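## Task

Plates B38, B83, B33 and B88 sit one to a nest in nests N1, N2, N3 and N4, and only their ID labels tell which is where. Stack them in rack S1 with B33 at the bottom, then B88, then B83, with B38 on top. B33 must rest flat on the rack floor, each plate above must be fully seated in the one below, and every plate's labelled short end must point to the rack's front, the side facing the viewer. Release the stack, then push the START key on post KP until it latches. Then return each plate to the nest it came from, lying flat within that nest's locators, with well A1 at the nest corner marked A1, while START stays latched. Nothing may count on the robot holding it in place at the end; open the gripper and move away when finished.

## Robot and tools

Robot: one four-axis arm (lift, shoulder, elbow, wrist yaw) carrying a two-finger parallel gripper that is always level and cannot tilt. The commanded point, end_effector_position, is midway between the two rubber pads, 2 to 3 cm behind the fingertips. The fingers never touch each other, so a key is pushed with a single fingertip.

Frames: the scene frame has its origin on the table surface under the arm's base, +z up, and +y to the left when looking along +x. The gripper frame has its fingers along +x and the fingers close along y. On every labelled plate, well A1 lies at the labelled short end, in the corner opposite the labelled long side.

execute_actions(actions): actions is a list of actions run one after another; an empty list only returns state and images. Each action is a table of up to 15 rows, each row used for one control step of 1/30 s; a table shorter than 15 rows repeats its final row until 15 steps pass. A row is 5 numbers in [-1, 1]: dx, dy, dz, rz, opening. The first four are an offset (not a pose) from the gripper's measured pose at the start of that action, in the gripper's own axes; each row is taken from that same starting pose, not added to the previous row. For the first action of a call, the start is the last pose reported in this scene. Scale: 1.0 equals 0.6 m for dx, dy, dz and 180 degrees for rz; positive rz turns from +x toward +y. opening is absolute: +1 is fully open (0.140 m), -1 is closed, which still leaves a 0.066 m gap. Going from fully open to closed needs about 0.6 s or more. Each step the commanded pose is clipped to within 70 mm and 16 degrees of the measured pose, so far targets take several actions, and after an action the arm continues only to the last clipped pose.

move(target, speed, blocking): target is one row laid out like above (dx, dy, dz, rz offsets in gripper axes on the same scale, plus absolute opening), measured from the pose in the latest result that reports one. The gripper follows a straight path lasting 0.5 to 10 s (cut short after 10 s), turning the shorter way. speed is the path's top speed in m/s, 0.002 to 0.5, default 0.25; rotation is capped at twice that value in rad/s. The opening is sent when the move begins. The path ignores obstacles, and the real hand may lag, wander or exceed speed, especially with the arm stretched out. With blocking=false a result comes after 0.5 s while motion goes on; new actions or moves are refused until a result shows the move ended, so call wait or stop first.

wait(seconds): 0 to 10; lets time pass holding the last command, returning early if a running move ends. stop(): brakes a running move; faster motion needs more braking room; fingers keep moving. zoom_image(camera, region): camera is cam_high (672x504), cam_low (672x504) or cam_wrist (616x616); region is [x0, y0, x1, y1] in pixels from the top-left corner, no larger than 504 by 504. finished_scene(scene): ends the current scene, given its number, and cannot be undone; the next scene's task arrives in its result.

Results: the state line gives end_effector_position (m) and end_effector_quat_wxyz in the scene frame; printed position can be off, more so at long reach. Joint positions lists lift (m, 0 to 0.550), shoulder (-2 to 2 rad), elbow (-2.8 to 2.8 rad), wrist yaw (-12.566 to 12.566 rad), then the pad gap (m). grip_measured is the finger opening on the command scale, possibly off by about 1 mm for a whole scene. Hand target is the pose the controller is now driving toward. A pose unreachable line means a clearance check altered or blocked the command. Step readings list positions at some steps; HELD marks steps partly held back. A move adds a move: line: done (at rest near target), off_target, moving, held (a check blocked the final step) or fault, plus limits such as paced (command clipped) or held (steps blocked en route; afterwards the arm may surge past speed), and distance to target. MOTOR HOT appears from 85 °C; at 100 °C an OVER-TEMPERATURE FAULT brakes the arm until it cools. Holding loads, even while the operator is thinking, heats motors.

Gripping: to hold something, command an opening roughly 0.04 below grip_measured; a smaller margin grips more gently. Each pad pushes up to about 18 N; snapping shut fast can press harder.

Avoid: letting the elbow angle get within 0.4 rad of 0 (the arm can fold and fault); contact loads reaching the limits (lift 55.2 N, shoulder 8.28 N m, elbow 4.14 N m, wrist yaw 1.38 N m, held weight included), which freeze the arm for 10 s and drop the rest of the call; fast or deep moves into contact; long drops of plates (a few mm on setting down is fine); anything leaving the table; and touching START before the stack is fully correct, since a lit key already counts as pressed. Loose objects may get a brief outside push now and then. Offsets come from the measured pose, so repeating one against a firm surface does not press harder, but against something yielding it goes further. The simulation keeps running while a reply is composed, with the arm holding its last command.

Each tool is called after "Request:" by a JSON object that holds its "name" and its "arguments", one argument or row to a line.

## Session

Request:
{"name": "execute_actions", "arguments": {
  "actions": []
}}

Scene clock: 0.00 s.
end_effector_position=(+0.5481, -0.0676, +0.1167) grip_measured=+1.00 end_effector_quat_wxyz=(+0.692, +0.000, +0.000, -0.722)
Joint positions: [ 0.112  0.856  1.667 -4.136  0.14 ]
Hand target: +0.548, -0.068, +0.117; +0.692, +0.000, +0.000, -0.722

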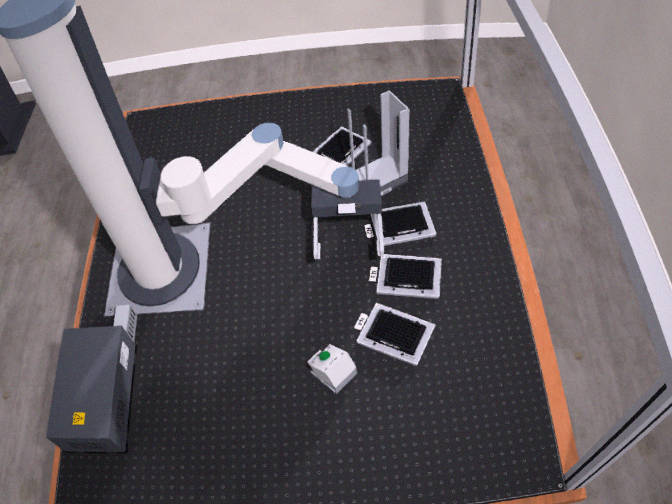

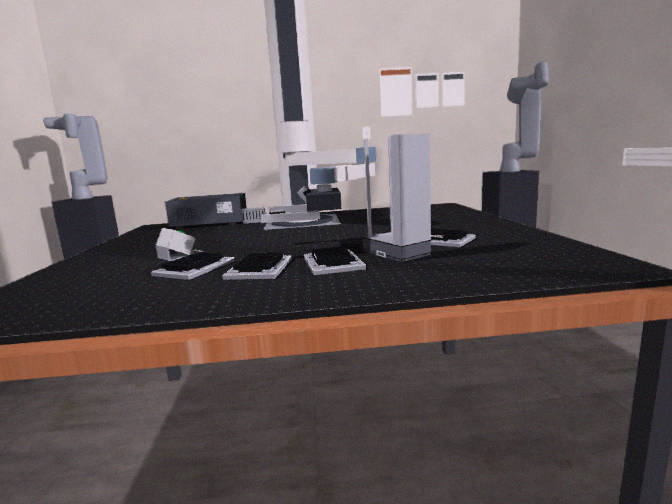

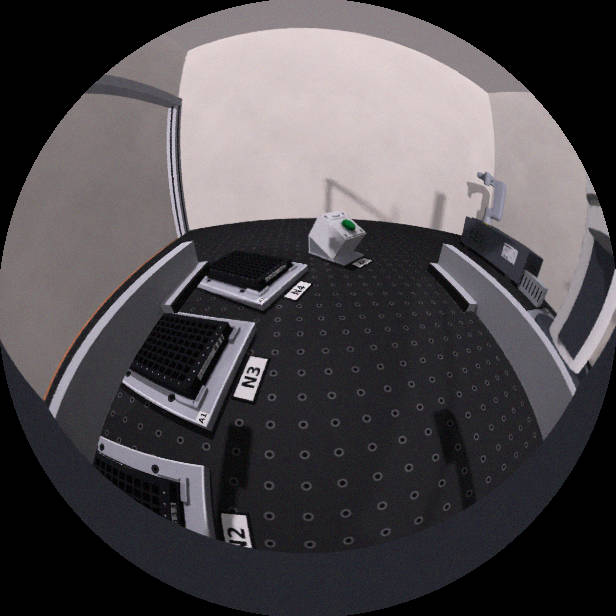

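Turn to yaw -0.2 for reading the labels.

Request:
{"name": "move", "arguments": {
  "target": [0,0,-0.07,0.45,0.1],
  "speed": 0.4
}}

Request:
{"name": "zoom_image", "arguments": {
  "camera": "cam_wrist",
  "region": [160,190,480,330]
}}

Request:
{"name": "zoom_image", "arguments": {
  "camera": "cam_high",
  "region": [350,195,460,370]
}}

Scene clock: 6.47 s.
end_effector_position=(+0.5480, -0.0677, +0.0747) grip_measured=+0.10 end_effector_quat_wxyz=(+0.995, +0.000, +0.000, -0.100)
Joint positions: [ 0.07   0.782  0.944 -1.926  0.107]
Hand target: +0.548, -0.068, +0.075; +0.995, +0.000, +0.000, -0.100
Off the commanded pose: 0.000 m, 0 deg.
move: done

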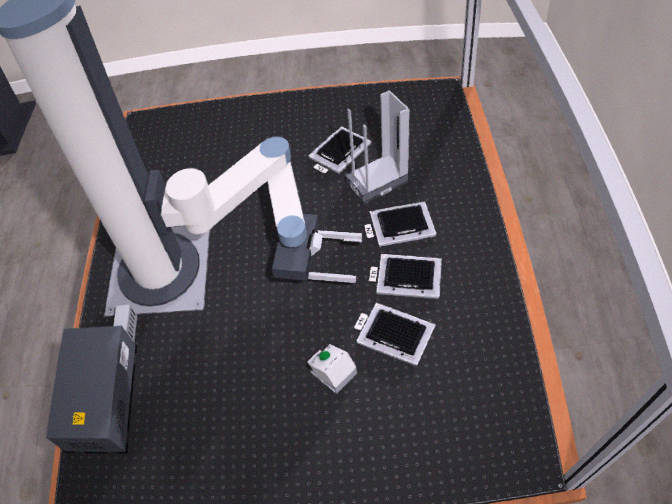

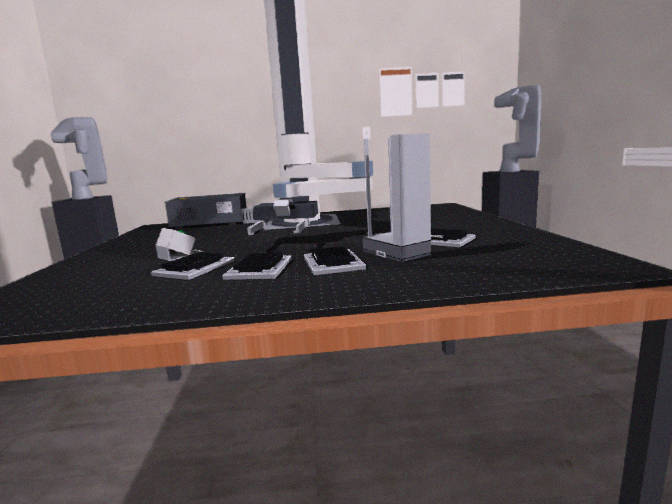

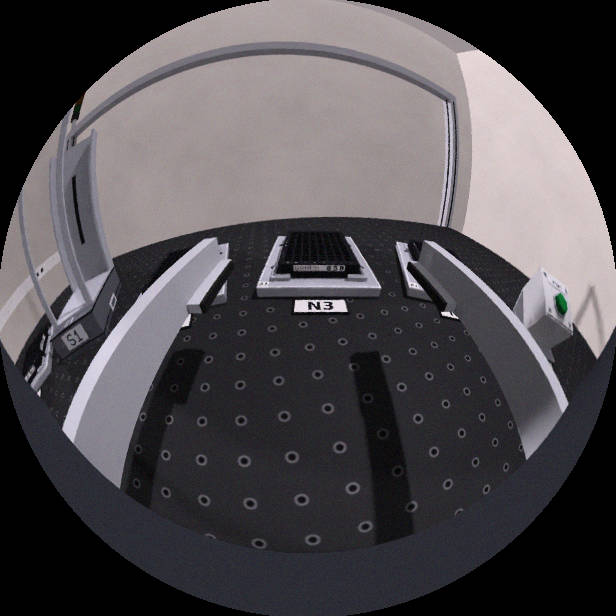

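Region (160, 190, 480, 330) of cam_wrist's 616x616 image, scaled by 1.575, with more detail than that image has; it fills the top 220 rows of this view, and the rest is white.

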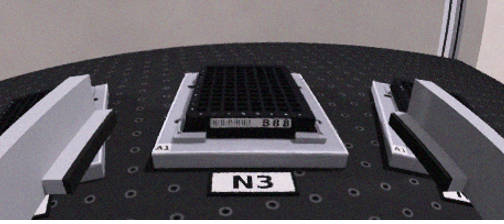

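Region (350, 195, 460, 370) of cam_high's 672x504 image, scaled by 2.880, with more detail than that image has; it fills the left 317 columns of this view, and the rest is white.

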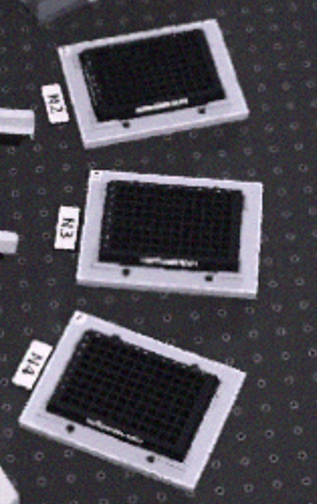

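Request:
{"name": "move", "arguments": {
  "target": [0.24,-0.005,-0.04,0,1]
}}

Request:
{"name": "zoom_image", "arguments": {
  "camera": "cam_wrist",
  "region": [20,220,300,440]
}}

Request:
{"name": "zoom_image", "arguments": {
  "camera": "cam_wrist",
  "region": [330,220,610,440]
}}

Scene clock: 11.43 s.
end_effector_position=(+0.6885, -0.0994, +0.0507) grip_measured=+1.00 end_effector_quat_wxyz=(+0.995, +0.000, +0.000, -0.100)
Joint positions: [ 0.046  0.487  1.65  -2.337  0.14 ]
Hand target: +0.688, -0.099, +0.051; +0.995, +0.000, +0.000, -0.100
Off the commanded pose: 0.000 m, 0 deg.
move: done

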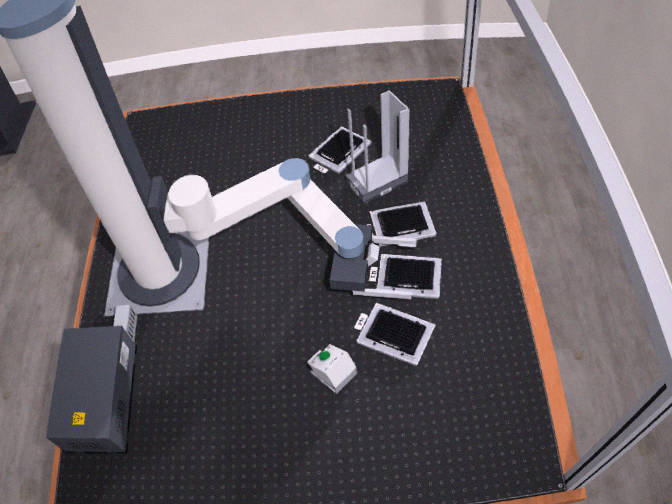

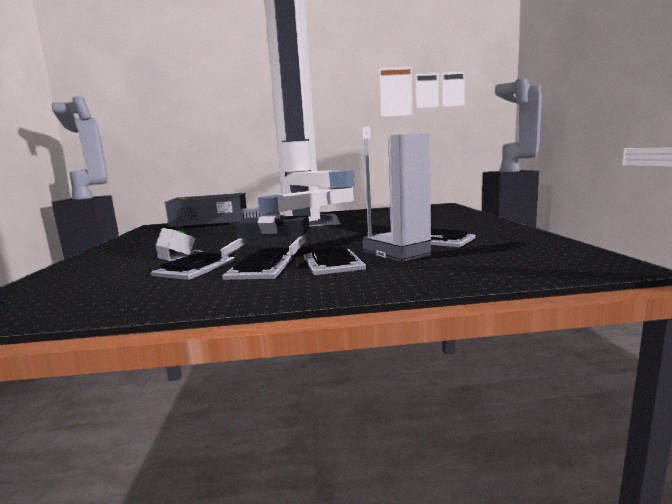

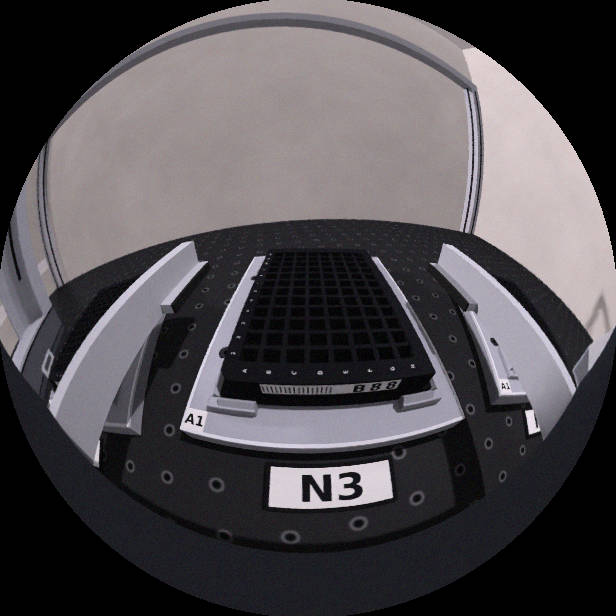

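Region (20, 220, 300, 440) of cam_wrist's 616x616 image, scaled by 1.800, with more detail than that image has; it fills the top 396 rows of this view, and the rest is white.

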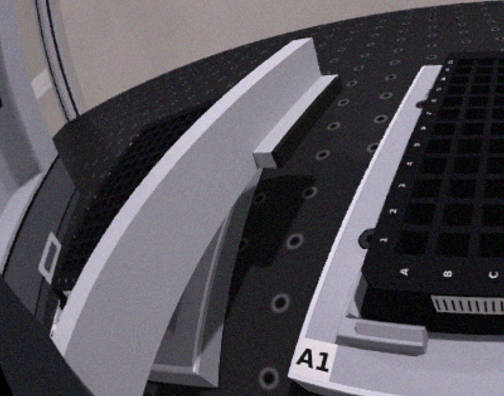

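Region (330, 220, 610, 440) of cam_wrist's 616x616 image, scaled by 1.800, with more detail than that image has; it fills the top 396 rows of this view, and the rest is white.

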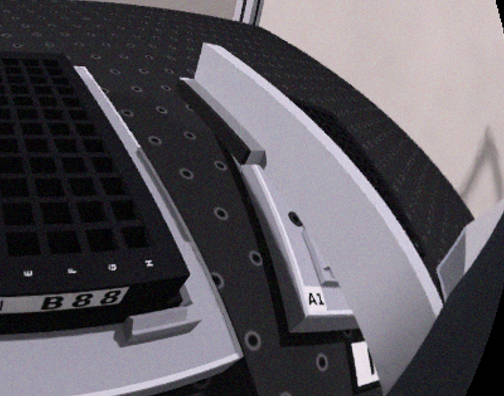

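Request:
{"name": "move", "arguments": {
  "target": [-0.053,0.278,0,0.118,-0.3]
}}

Scene clock: 15.53 s.
end_effector_position=(+0.6905, +0.0706, +0.0507) grip_measured=-0.30 end_effector_quat_wxyz=(+0.996, +0.000, +0.000, +0.085)
Joint positions: [ 0.046  0.804  1.636 -2.269  0.092]
Hand target: +0.691, +0.070, +0.051; +0.996, +0.000, +0.000, +0.085
Off the commanded pose: 0.000 m, 0 deg.
move: done

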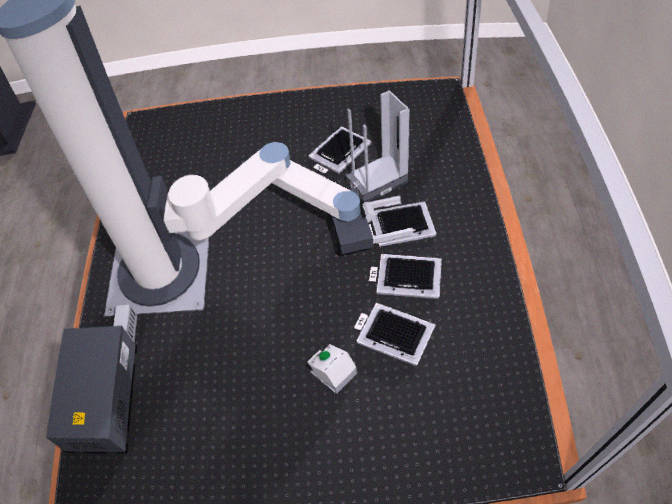

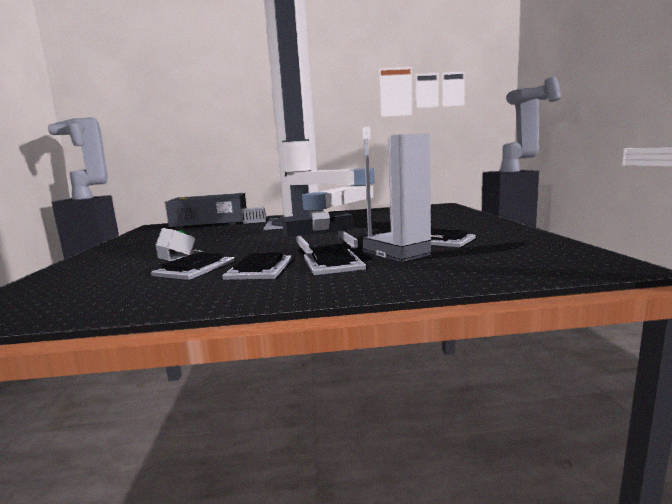

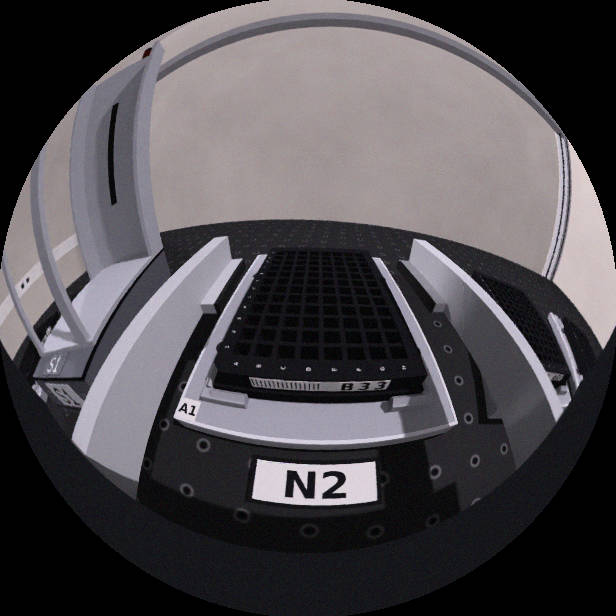

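Request:
{"name": "move", "arguments": {
  "target": [0.028,0,0,-0.011,0.1]
}}

Request:
{"name": "move", "arguments": {
  "target": [0,0,-0.033,0,0.1],
  "speed": 0.04
}}

Scene clock: 18.97 s.
end_effector_position=(+0.7071, +0.0736, +0.0507) grip_measured=+0.10 end_effector_quat_wxyz=(+0.998, +0.000, +0.000, +0.068)
Joint positions: [ 0.046  0.777  1.733 -2.373  0.107]
Hand target: +0.707, +0.073, +0.051; +0.998, +0.000, +0.000, +0.068
Off the commanded pose: 0.000 m, 0 deg.
move: done

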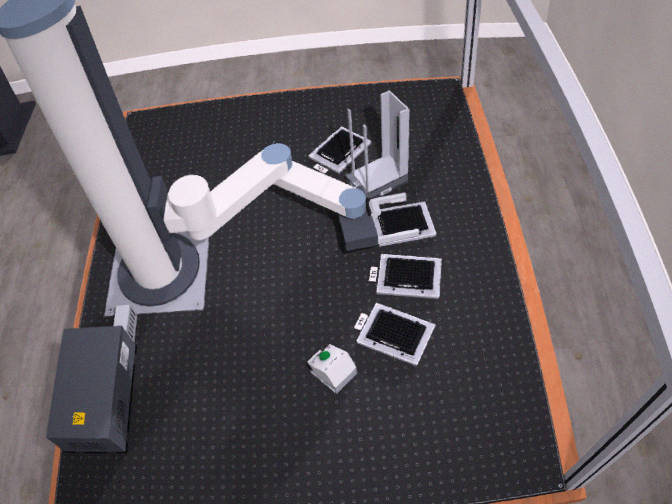

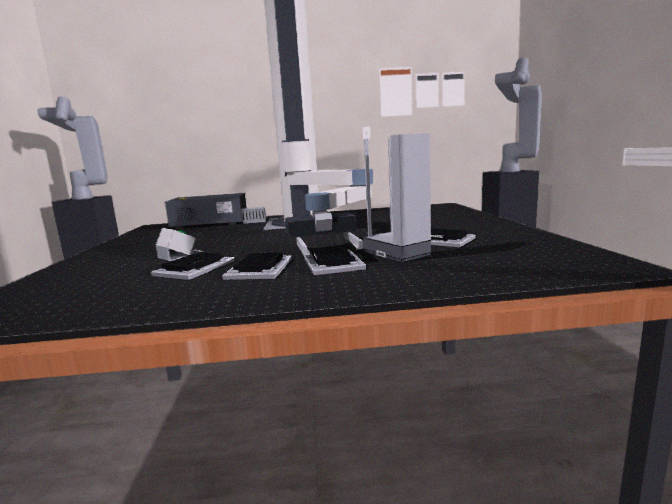

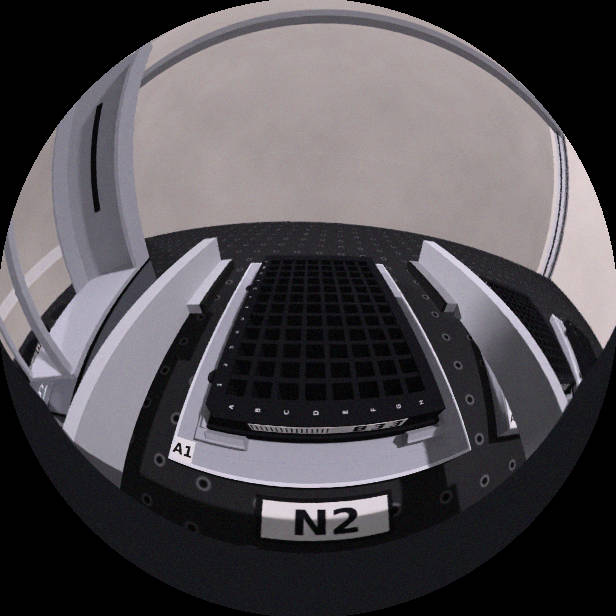

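Scene clock: 19.70 s.
end_effector_position=(+0.7071, +0.0736, +0.0308) grip_measured=+0.10 end_effector_quat_wxyz=(+0.998, +0.000, +0.000, +0.068)
Joint positions: [ 0.026  0.777  1.733 -2.373  0.107]
Hand target: +0.707, +0.074, +0.031; +0.998, +0.000, +0.000, +0.068
Off the commanded pose: 0.000 m, 0 deg.
move: done

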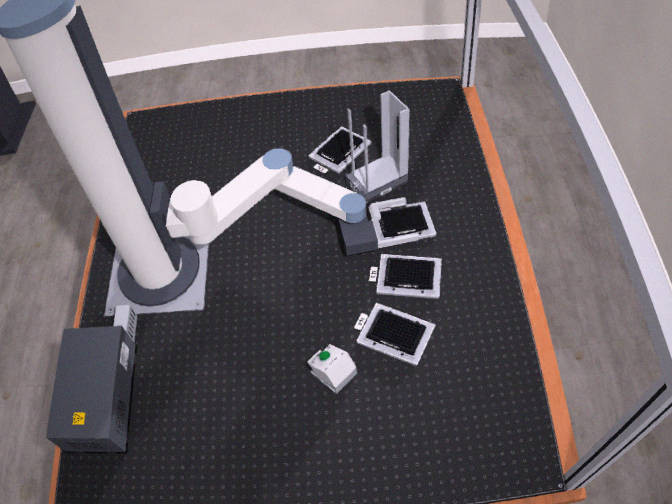

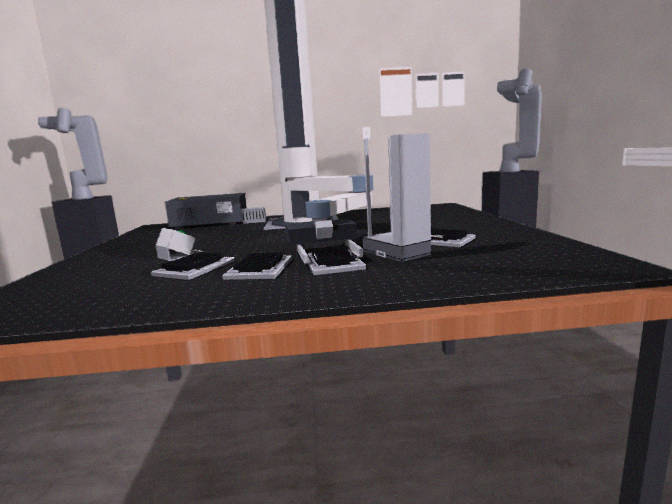

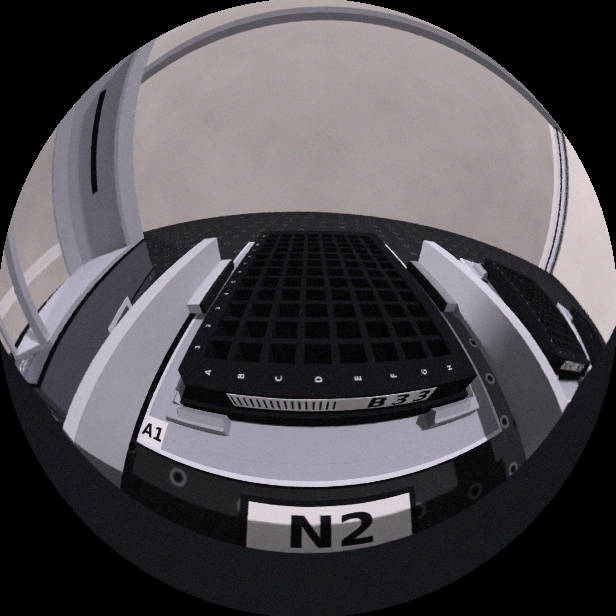

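Request:
{"name": "execute_actions", "arguments": {
  "actions": [
    [[0.0035,0.0012,-0.0015,-0.004,-0.2]]
  ]
}}

Request:
{"name": "zoom_image", "arguments": {
  "camera": "cam_wrist",
  "region": [170,220,490,430]
}}

Scene clock: 23.43 s.
end_effector_position=(+0.7090, +0.0748, +0.0299) grip_measured=-0.20 end_effector_quat_wxyz=(+0.998, +0.000, +0.000, +0.062)
Joint positions: [ 0.025  0.777  1.746 -2.398  0.096]
Hand target: +0.709, +0.075, +0.030; +0.998, +0.000, +0.000, +0.062
Off the commanded pose: 0.000 m, 0 deg.
Step readings (end_effector_position):
0: (+0.7071, +0.0736, +0.0308)
1: (+0.7071, +0.0736, +0.0308)
2: (+0.7084, +0.0738, +0.0303)
4: (+0.7090, +0.0748, +0.0299)
8: (+0.7090, +0.0748, +0.0299)
15: end_effector_position above

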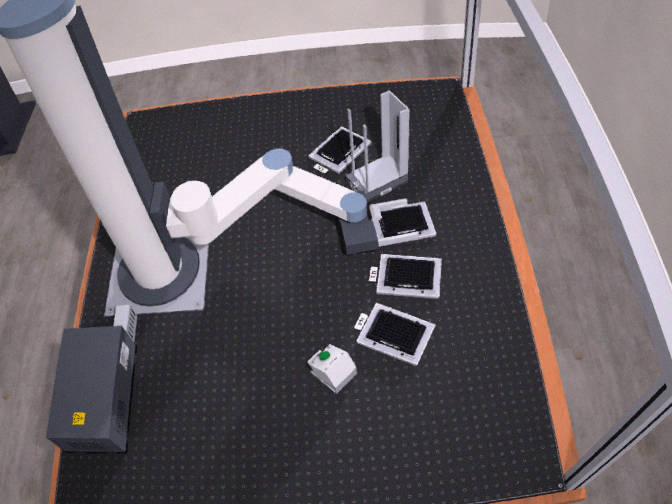

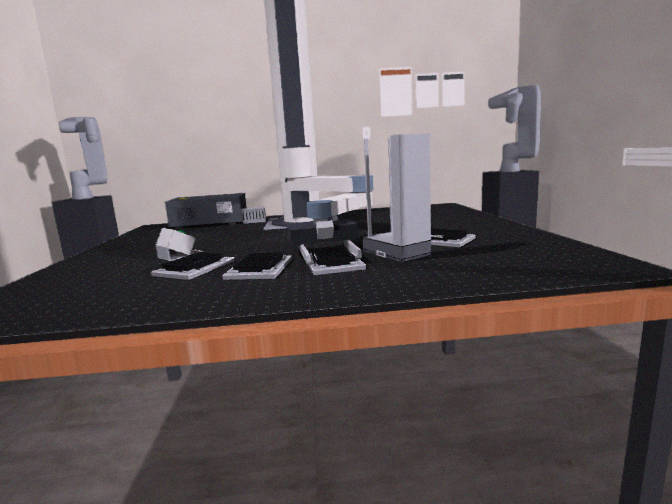

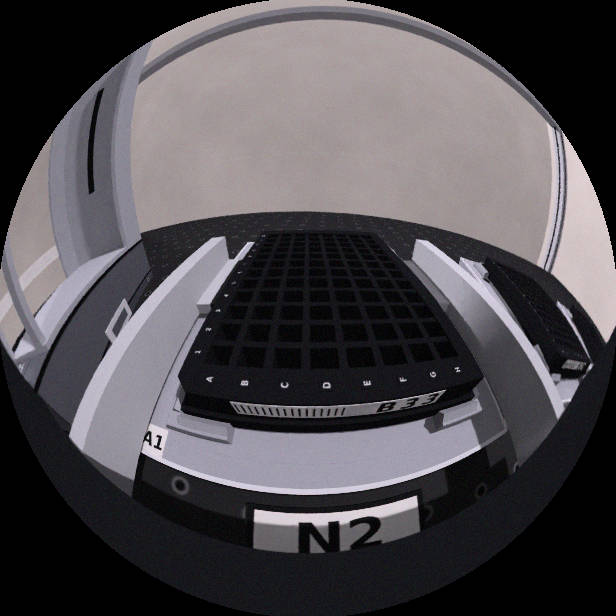

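Region (170, 220, 490, 430) of cam_wrist's 616x616 image, scaled by 1.575, with more detail than that image has; it fills the top 331 rows of this view, and the rest is white.

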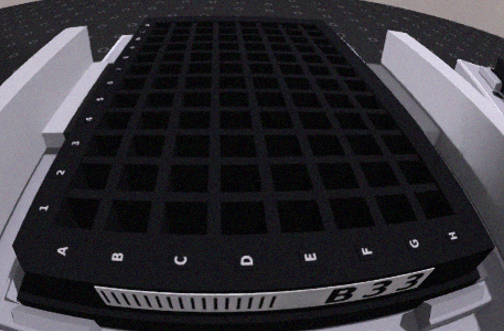

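Request:
{"name": "move", "arguments": {
  "target": [0,0,0.51,0,0.1],
  "speed": 0.5
}}

Request:
{"name": "move", "arguments": {
  "target": [-0.047,0.283,0,0.113,0.1]
}}

Scene clock: 28.07 s.
end_effector_position=(+0.7090, +0.0748, +0.3359) grip_measured=+0.10 end_effector_quat_wxyz=(+0.998, +0.000, +0.000, +0.062)
Joint positions: [ 0.331  0.777  1.746 -2.398  0.107]
Hand target: +0.709, +0.075, +0.336; +0.998, +0.000, +0.000, +0.062
Off the commanded pose: 0.000 m, 0 deg.
move: done; limits=paced

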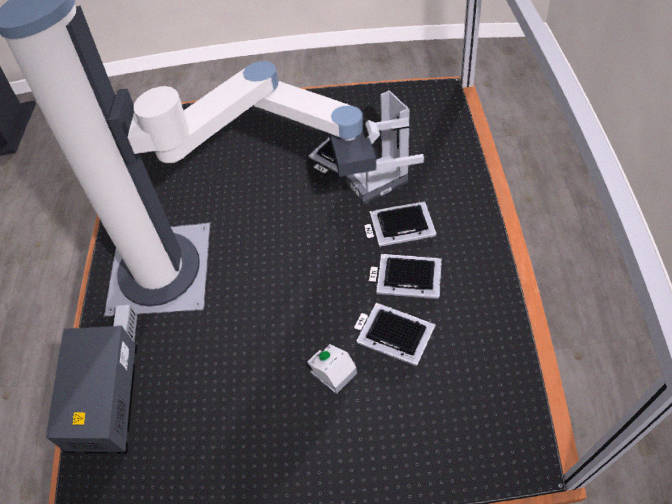

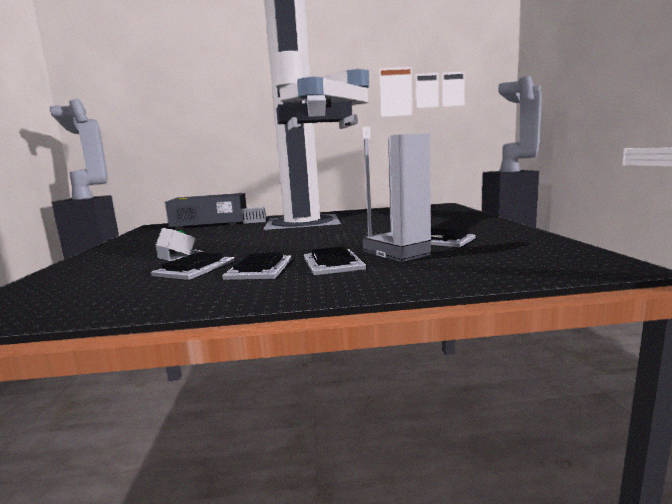

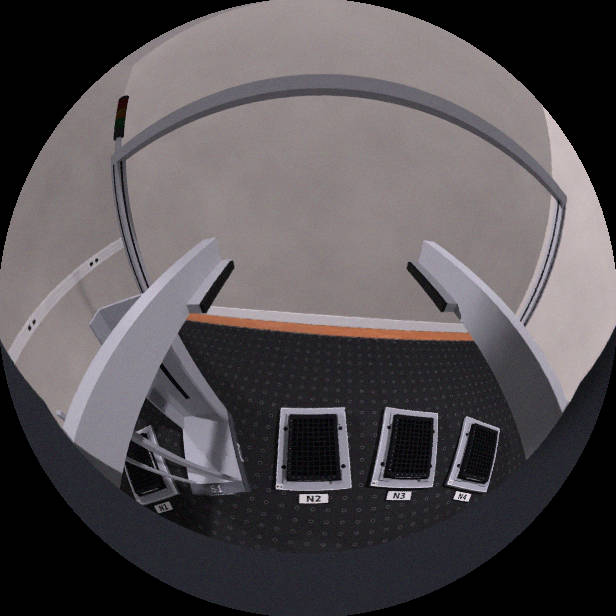

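Scene clock: 29.13 s.
end_effector_position=(+0.6599, +0.2400, +0.3359) grip_measured=+0.10 end_effector_quat_wxyz=(+0.971, +0.000, +0.000, +0.238)
Joint positions: [ 0.331  1.081  1.757 -2.357  0.107]
Hand target: +0.660, +0.240, +0.336; +0.971, +0.000, +0.000, +0.238
Off the commanded pose: 0.000 m, 0 deg.
move: done

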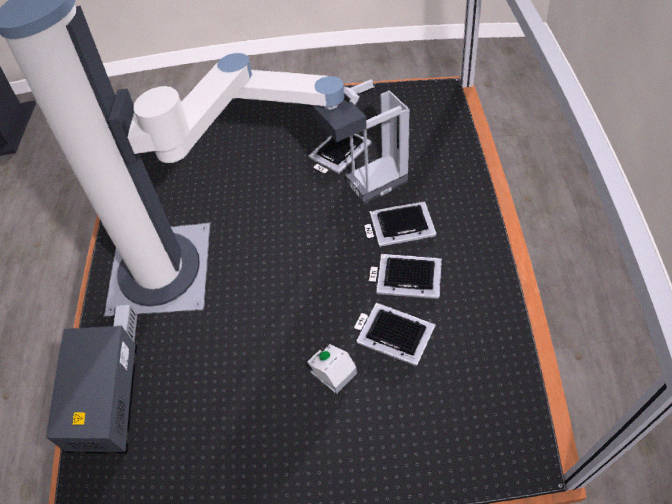

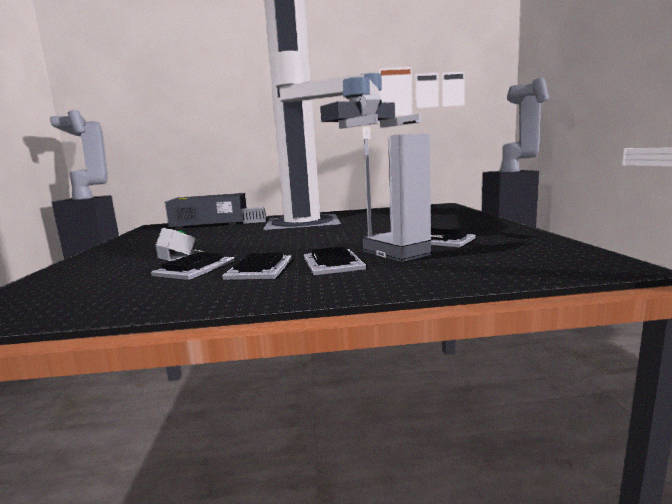

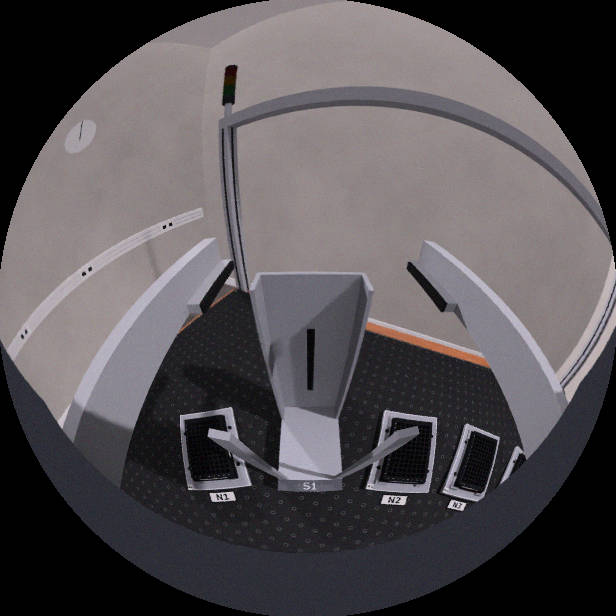

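Request:
{"name": "move", "arguments": {
  "target": [0.011,0.008,-0.02,0,0.1]
}}

Scene clock: 32.13 s.
end_effector_position=(+0.6634, +0.2474, +0.3239) grip_measured=+0.10 end_effector_quat_wxyz=(+0.971, +0.000, +0.000, +0.238)
Joint positions: [ 0.319  1.076  1.796 -2.391  0.107]
Hand target: +0.663, +0.247, +0.324; +0.971, +0.000, +0.000, +0.238
Off the commanded pose: 0.000 m, 0 deg.
move: done

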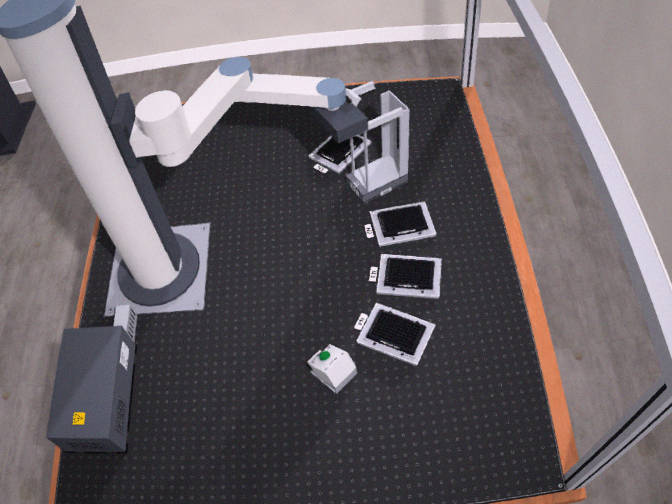

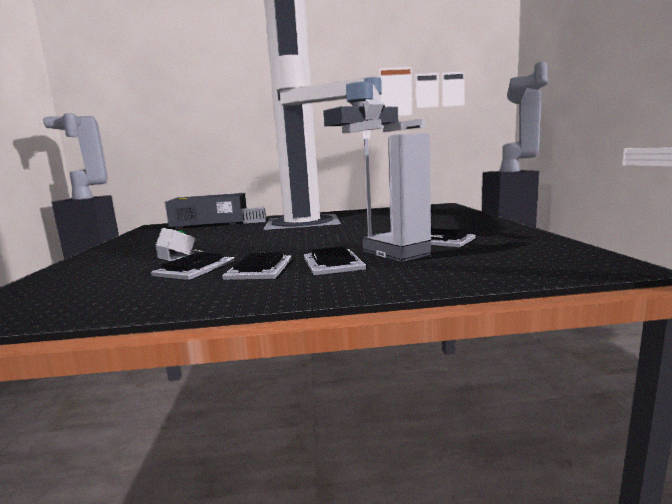

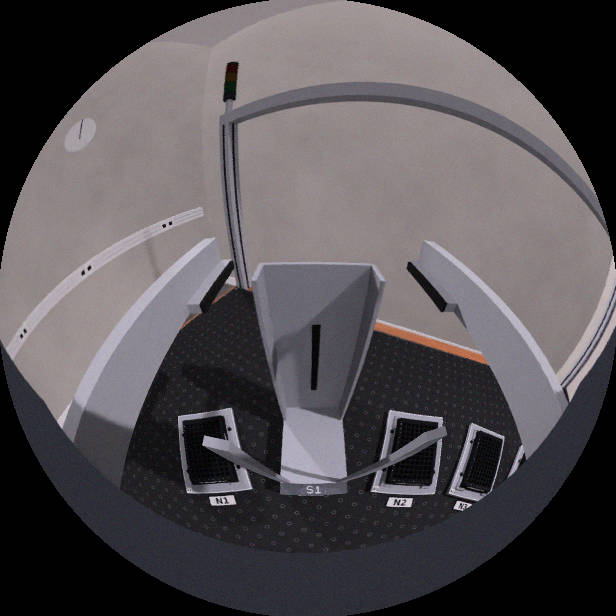

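Request:
{"name": "move", "arguments": {
  "target": [-0.0658,-0.2902,0,-0.1133,0.1]
}}

Request:
{"name": "move", "arguments": {
  "target": [0,0,-0.49,0,0.1],
  "speed": 0.3
}}

Request:
{"name": "execute_actions", "arguments": {
  "actions": [
    [[0,0,0,0,-0.4]],
    [[0,0,0,0,-0.51]]
  ]
}}

Scene clock: 39.67 s.
end_effector_position=(+0.7090, +0.0746, +0.3239) grip_measured=+0.10 end_effector_quat_wxyz=(+0.998, +0.000, +0.000, +0.062)
Joint positions: [ 0.319  0.777  1.745 -2.398  0.107]
Hand target: +0.709, +0.075, +0.324; +0.998, +0.000, +0.000, +0.063
Off the commanded pose: 0.000 m, 0 deg.
move: done

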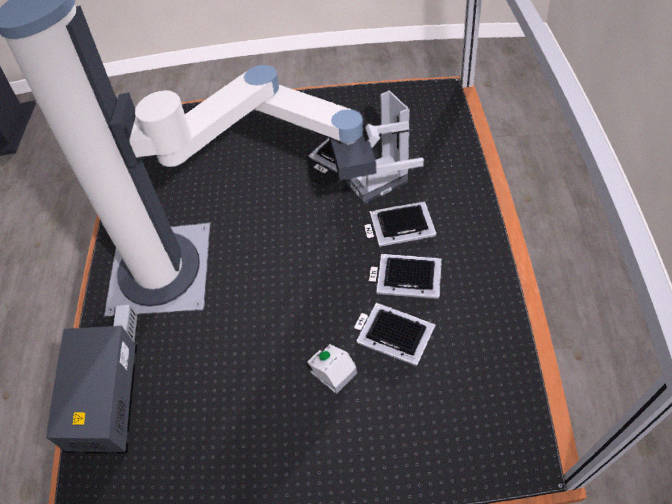

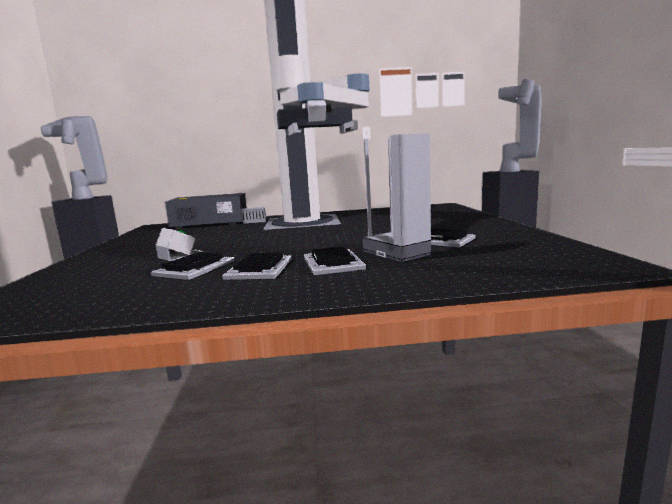

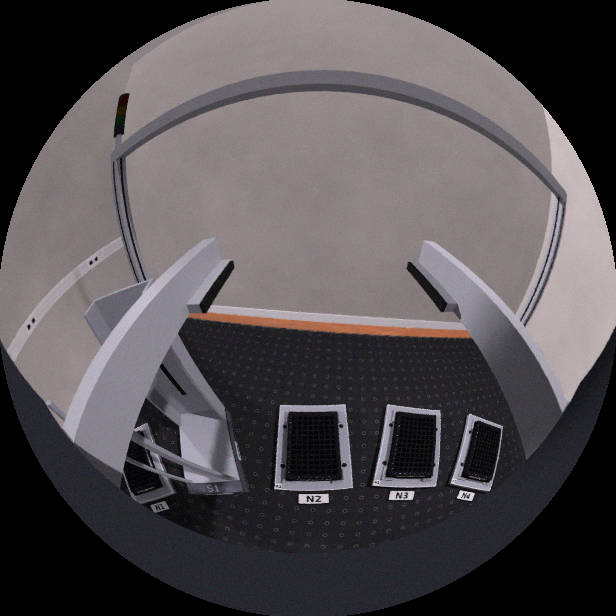

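Scene clock: 41.10 s.
end_effector_position=(+0.7090, +0.0745, +0.0299) grip_measured=+0.10 end_effector_quat_wxyz=(+0.998, +0.000, +0.000, +0.062)
Joint positions: [ 0.025  0.777  1.745 -2.398  0.107]
Hand target: +0.709, +0.075, +0.030; +0.998, +0.000, +0.000, +0.062
Off the commanded pose: 0.000 m, 0 deg.
move: done

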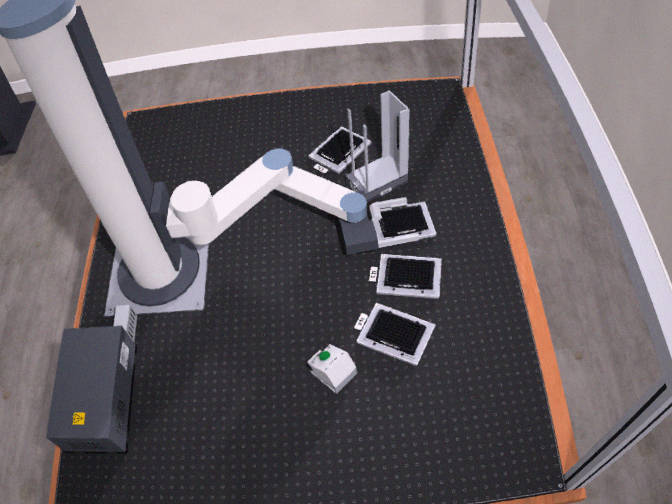

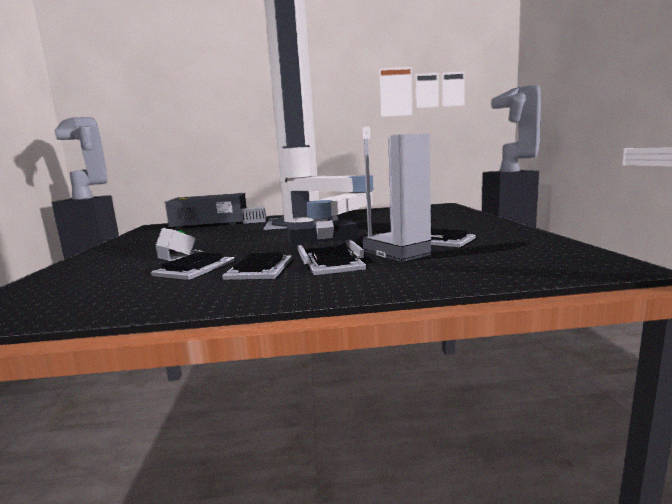

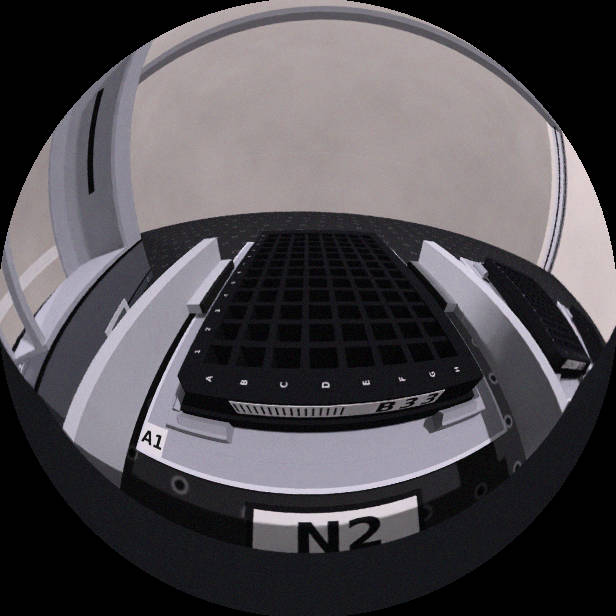

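Scene clock: 42.10 s.
end_effector_position=(+0.7090, +0.0751, +0.0299) grip_measured=-0.47 end_effector_quat_wxyz=(+0.998, +0.000, +0.000, +0.063)
Joint positions: [ 0.025  0.778  1.746 -2.397  0.085]
Hand target: +0.709, +0.075, +0.030; +0.998, +0.000, +0.000, +0.062
Off the commanded pose: 0.001 m, 0 deg.
Step readings (end_effector_position; steps 1 to 15: 1st action; 16 to 30: 2nd action):
0: (+0.7090, +0.0745, +0.0299)
1: (+0.7090, +0.0745, +0.0299)
2: (+0.7090, +0.0745, +0.0299)
4: (+0.7090, +0.0745, +0.0299)
8: (+0.7090, +0.0745, +0.0299)
15: (+0.7090, +0.0745, +0.0299)
16: (+0.7090, +0.0745, +0.0299)
17: (+0.7090, +0.0752, +0.0299)
19: (+0.7090, +0.0751, +0.0299)
23: (+0.7090, +0.0751, +0.0299)
30: end_effector_position above

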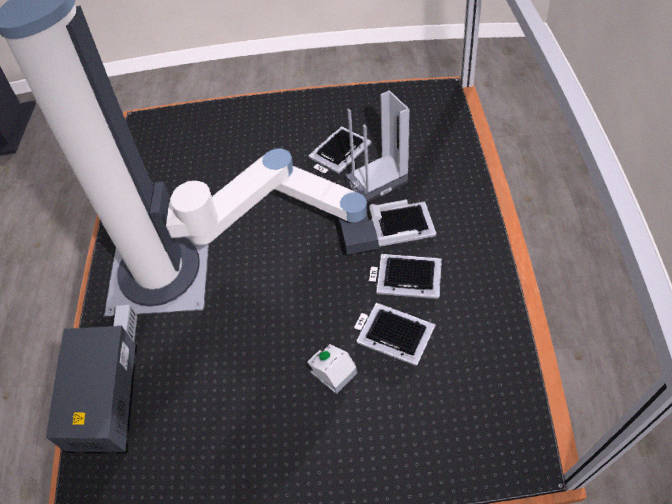

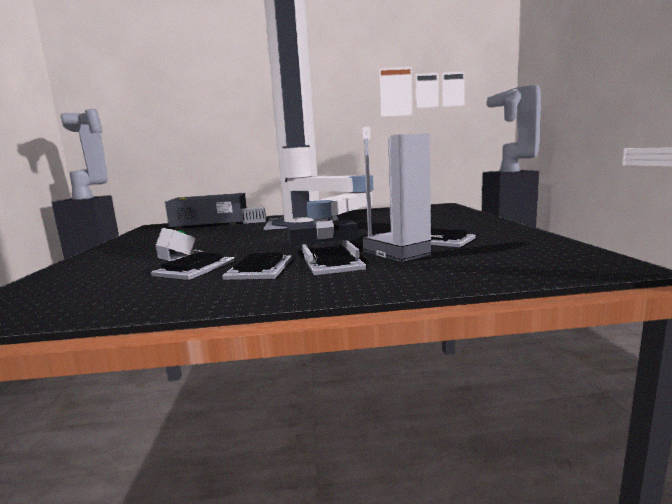

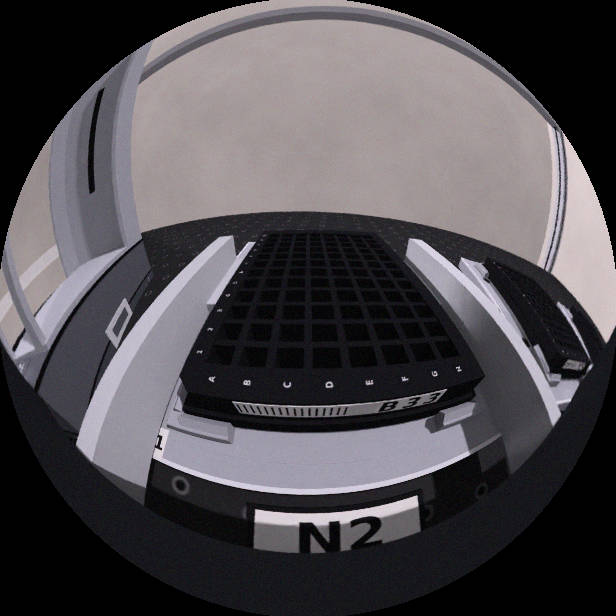

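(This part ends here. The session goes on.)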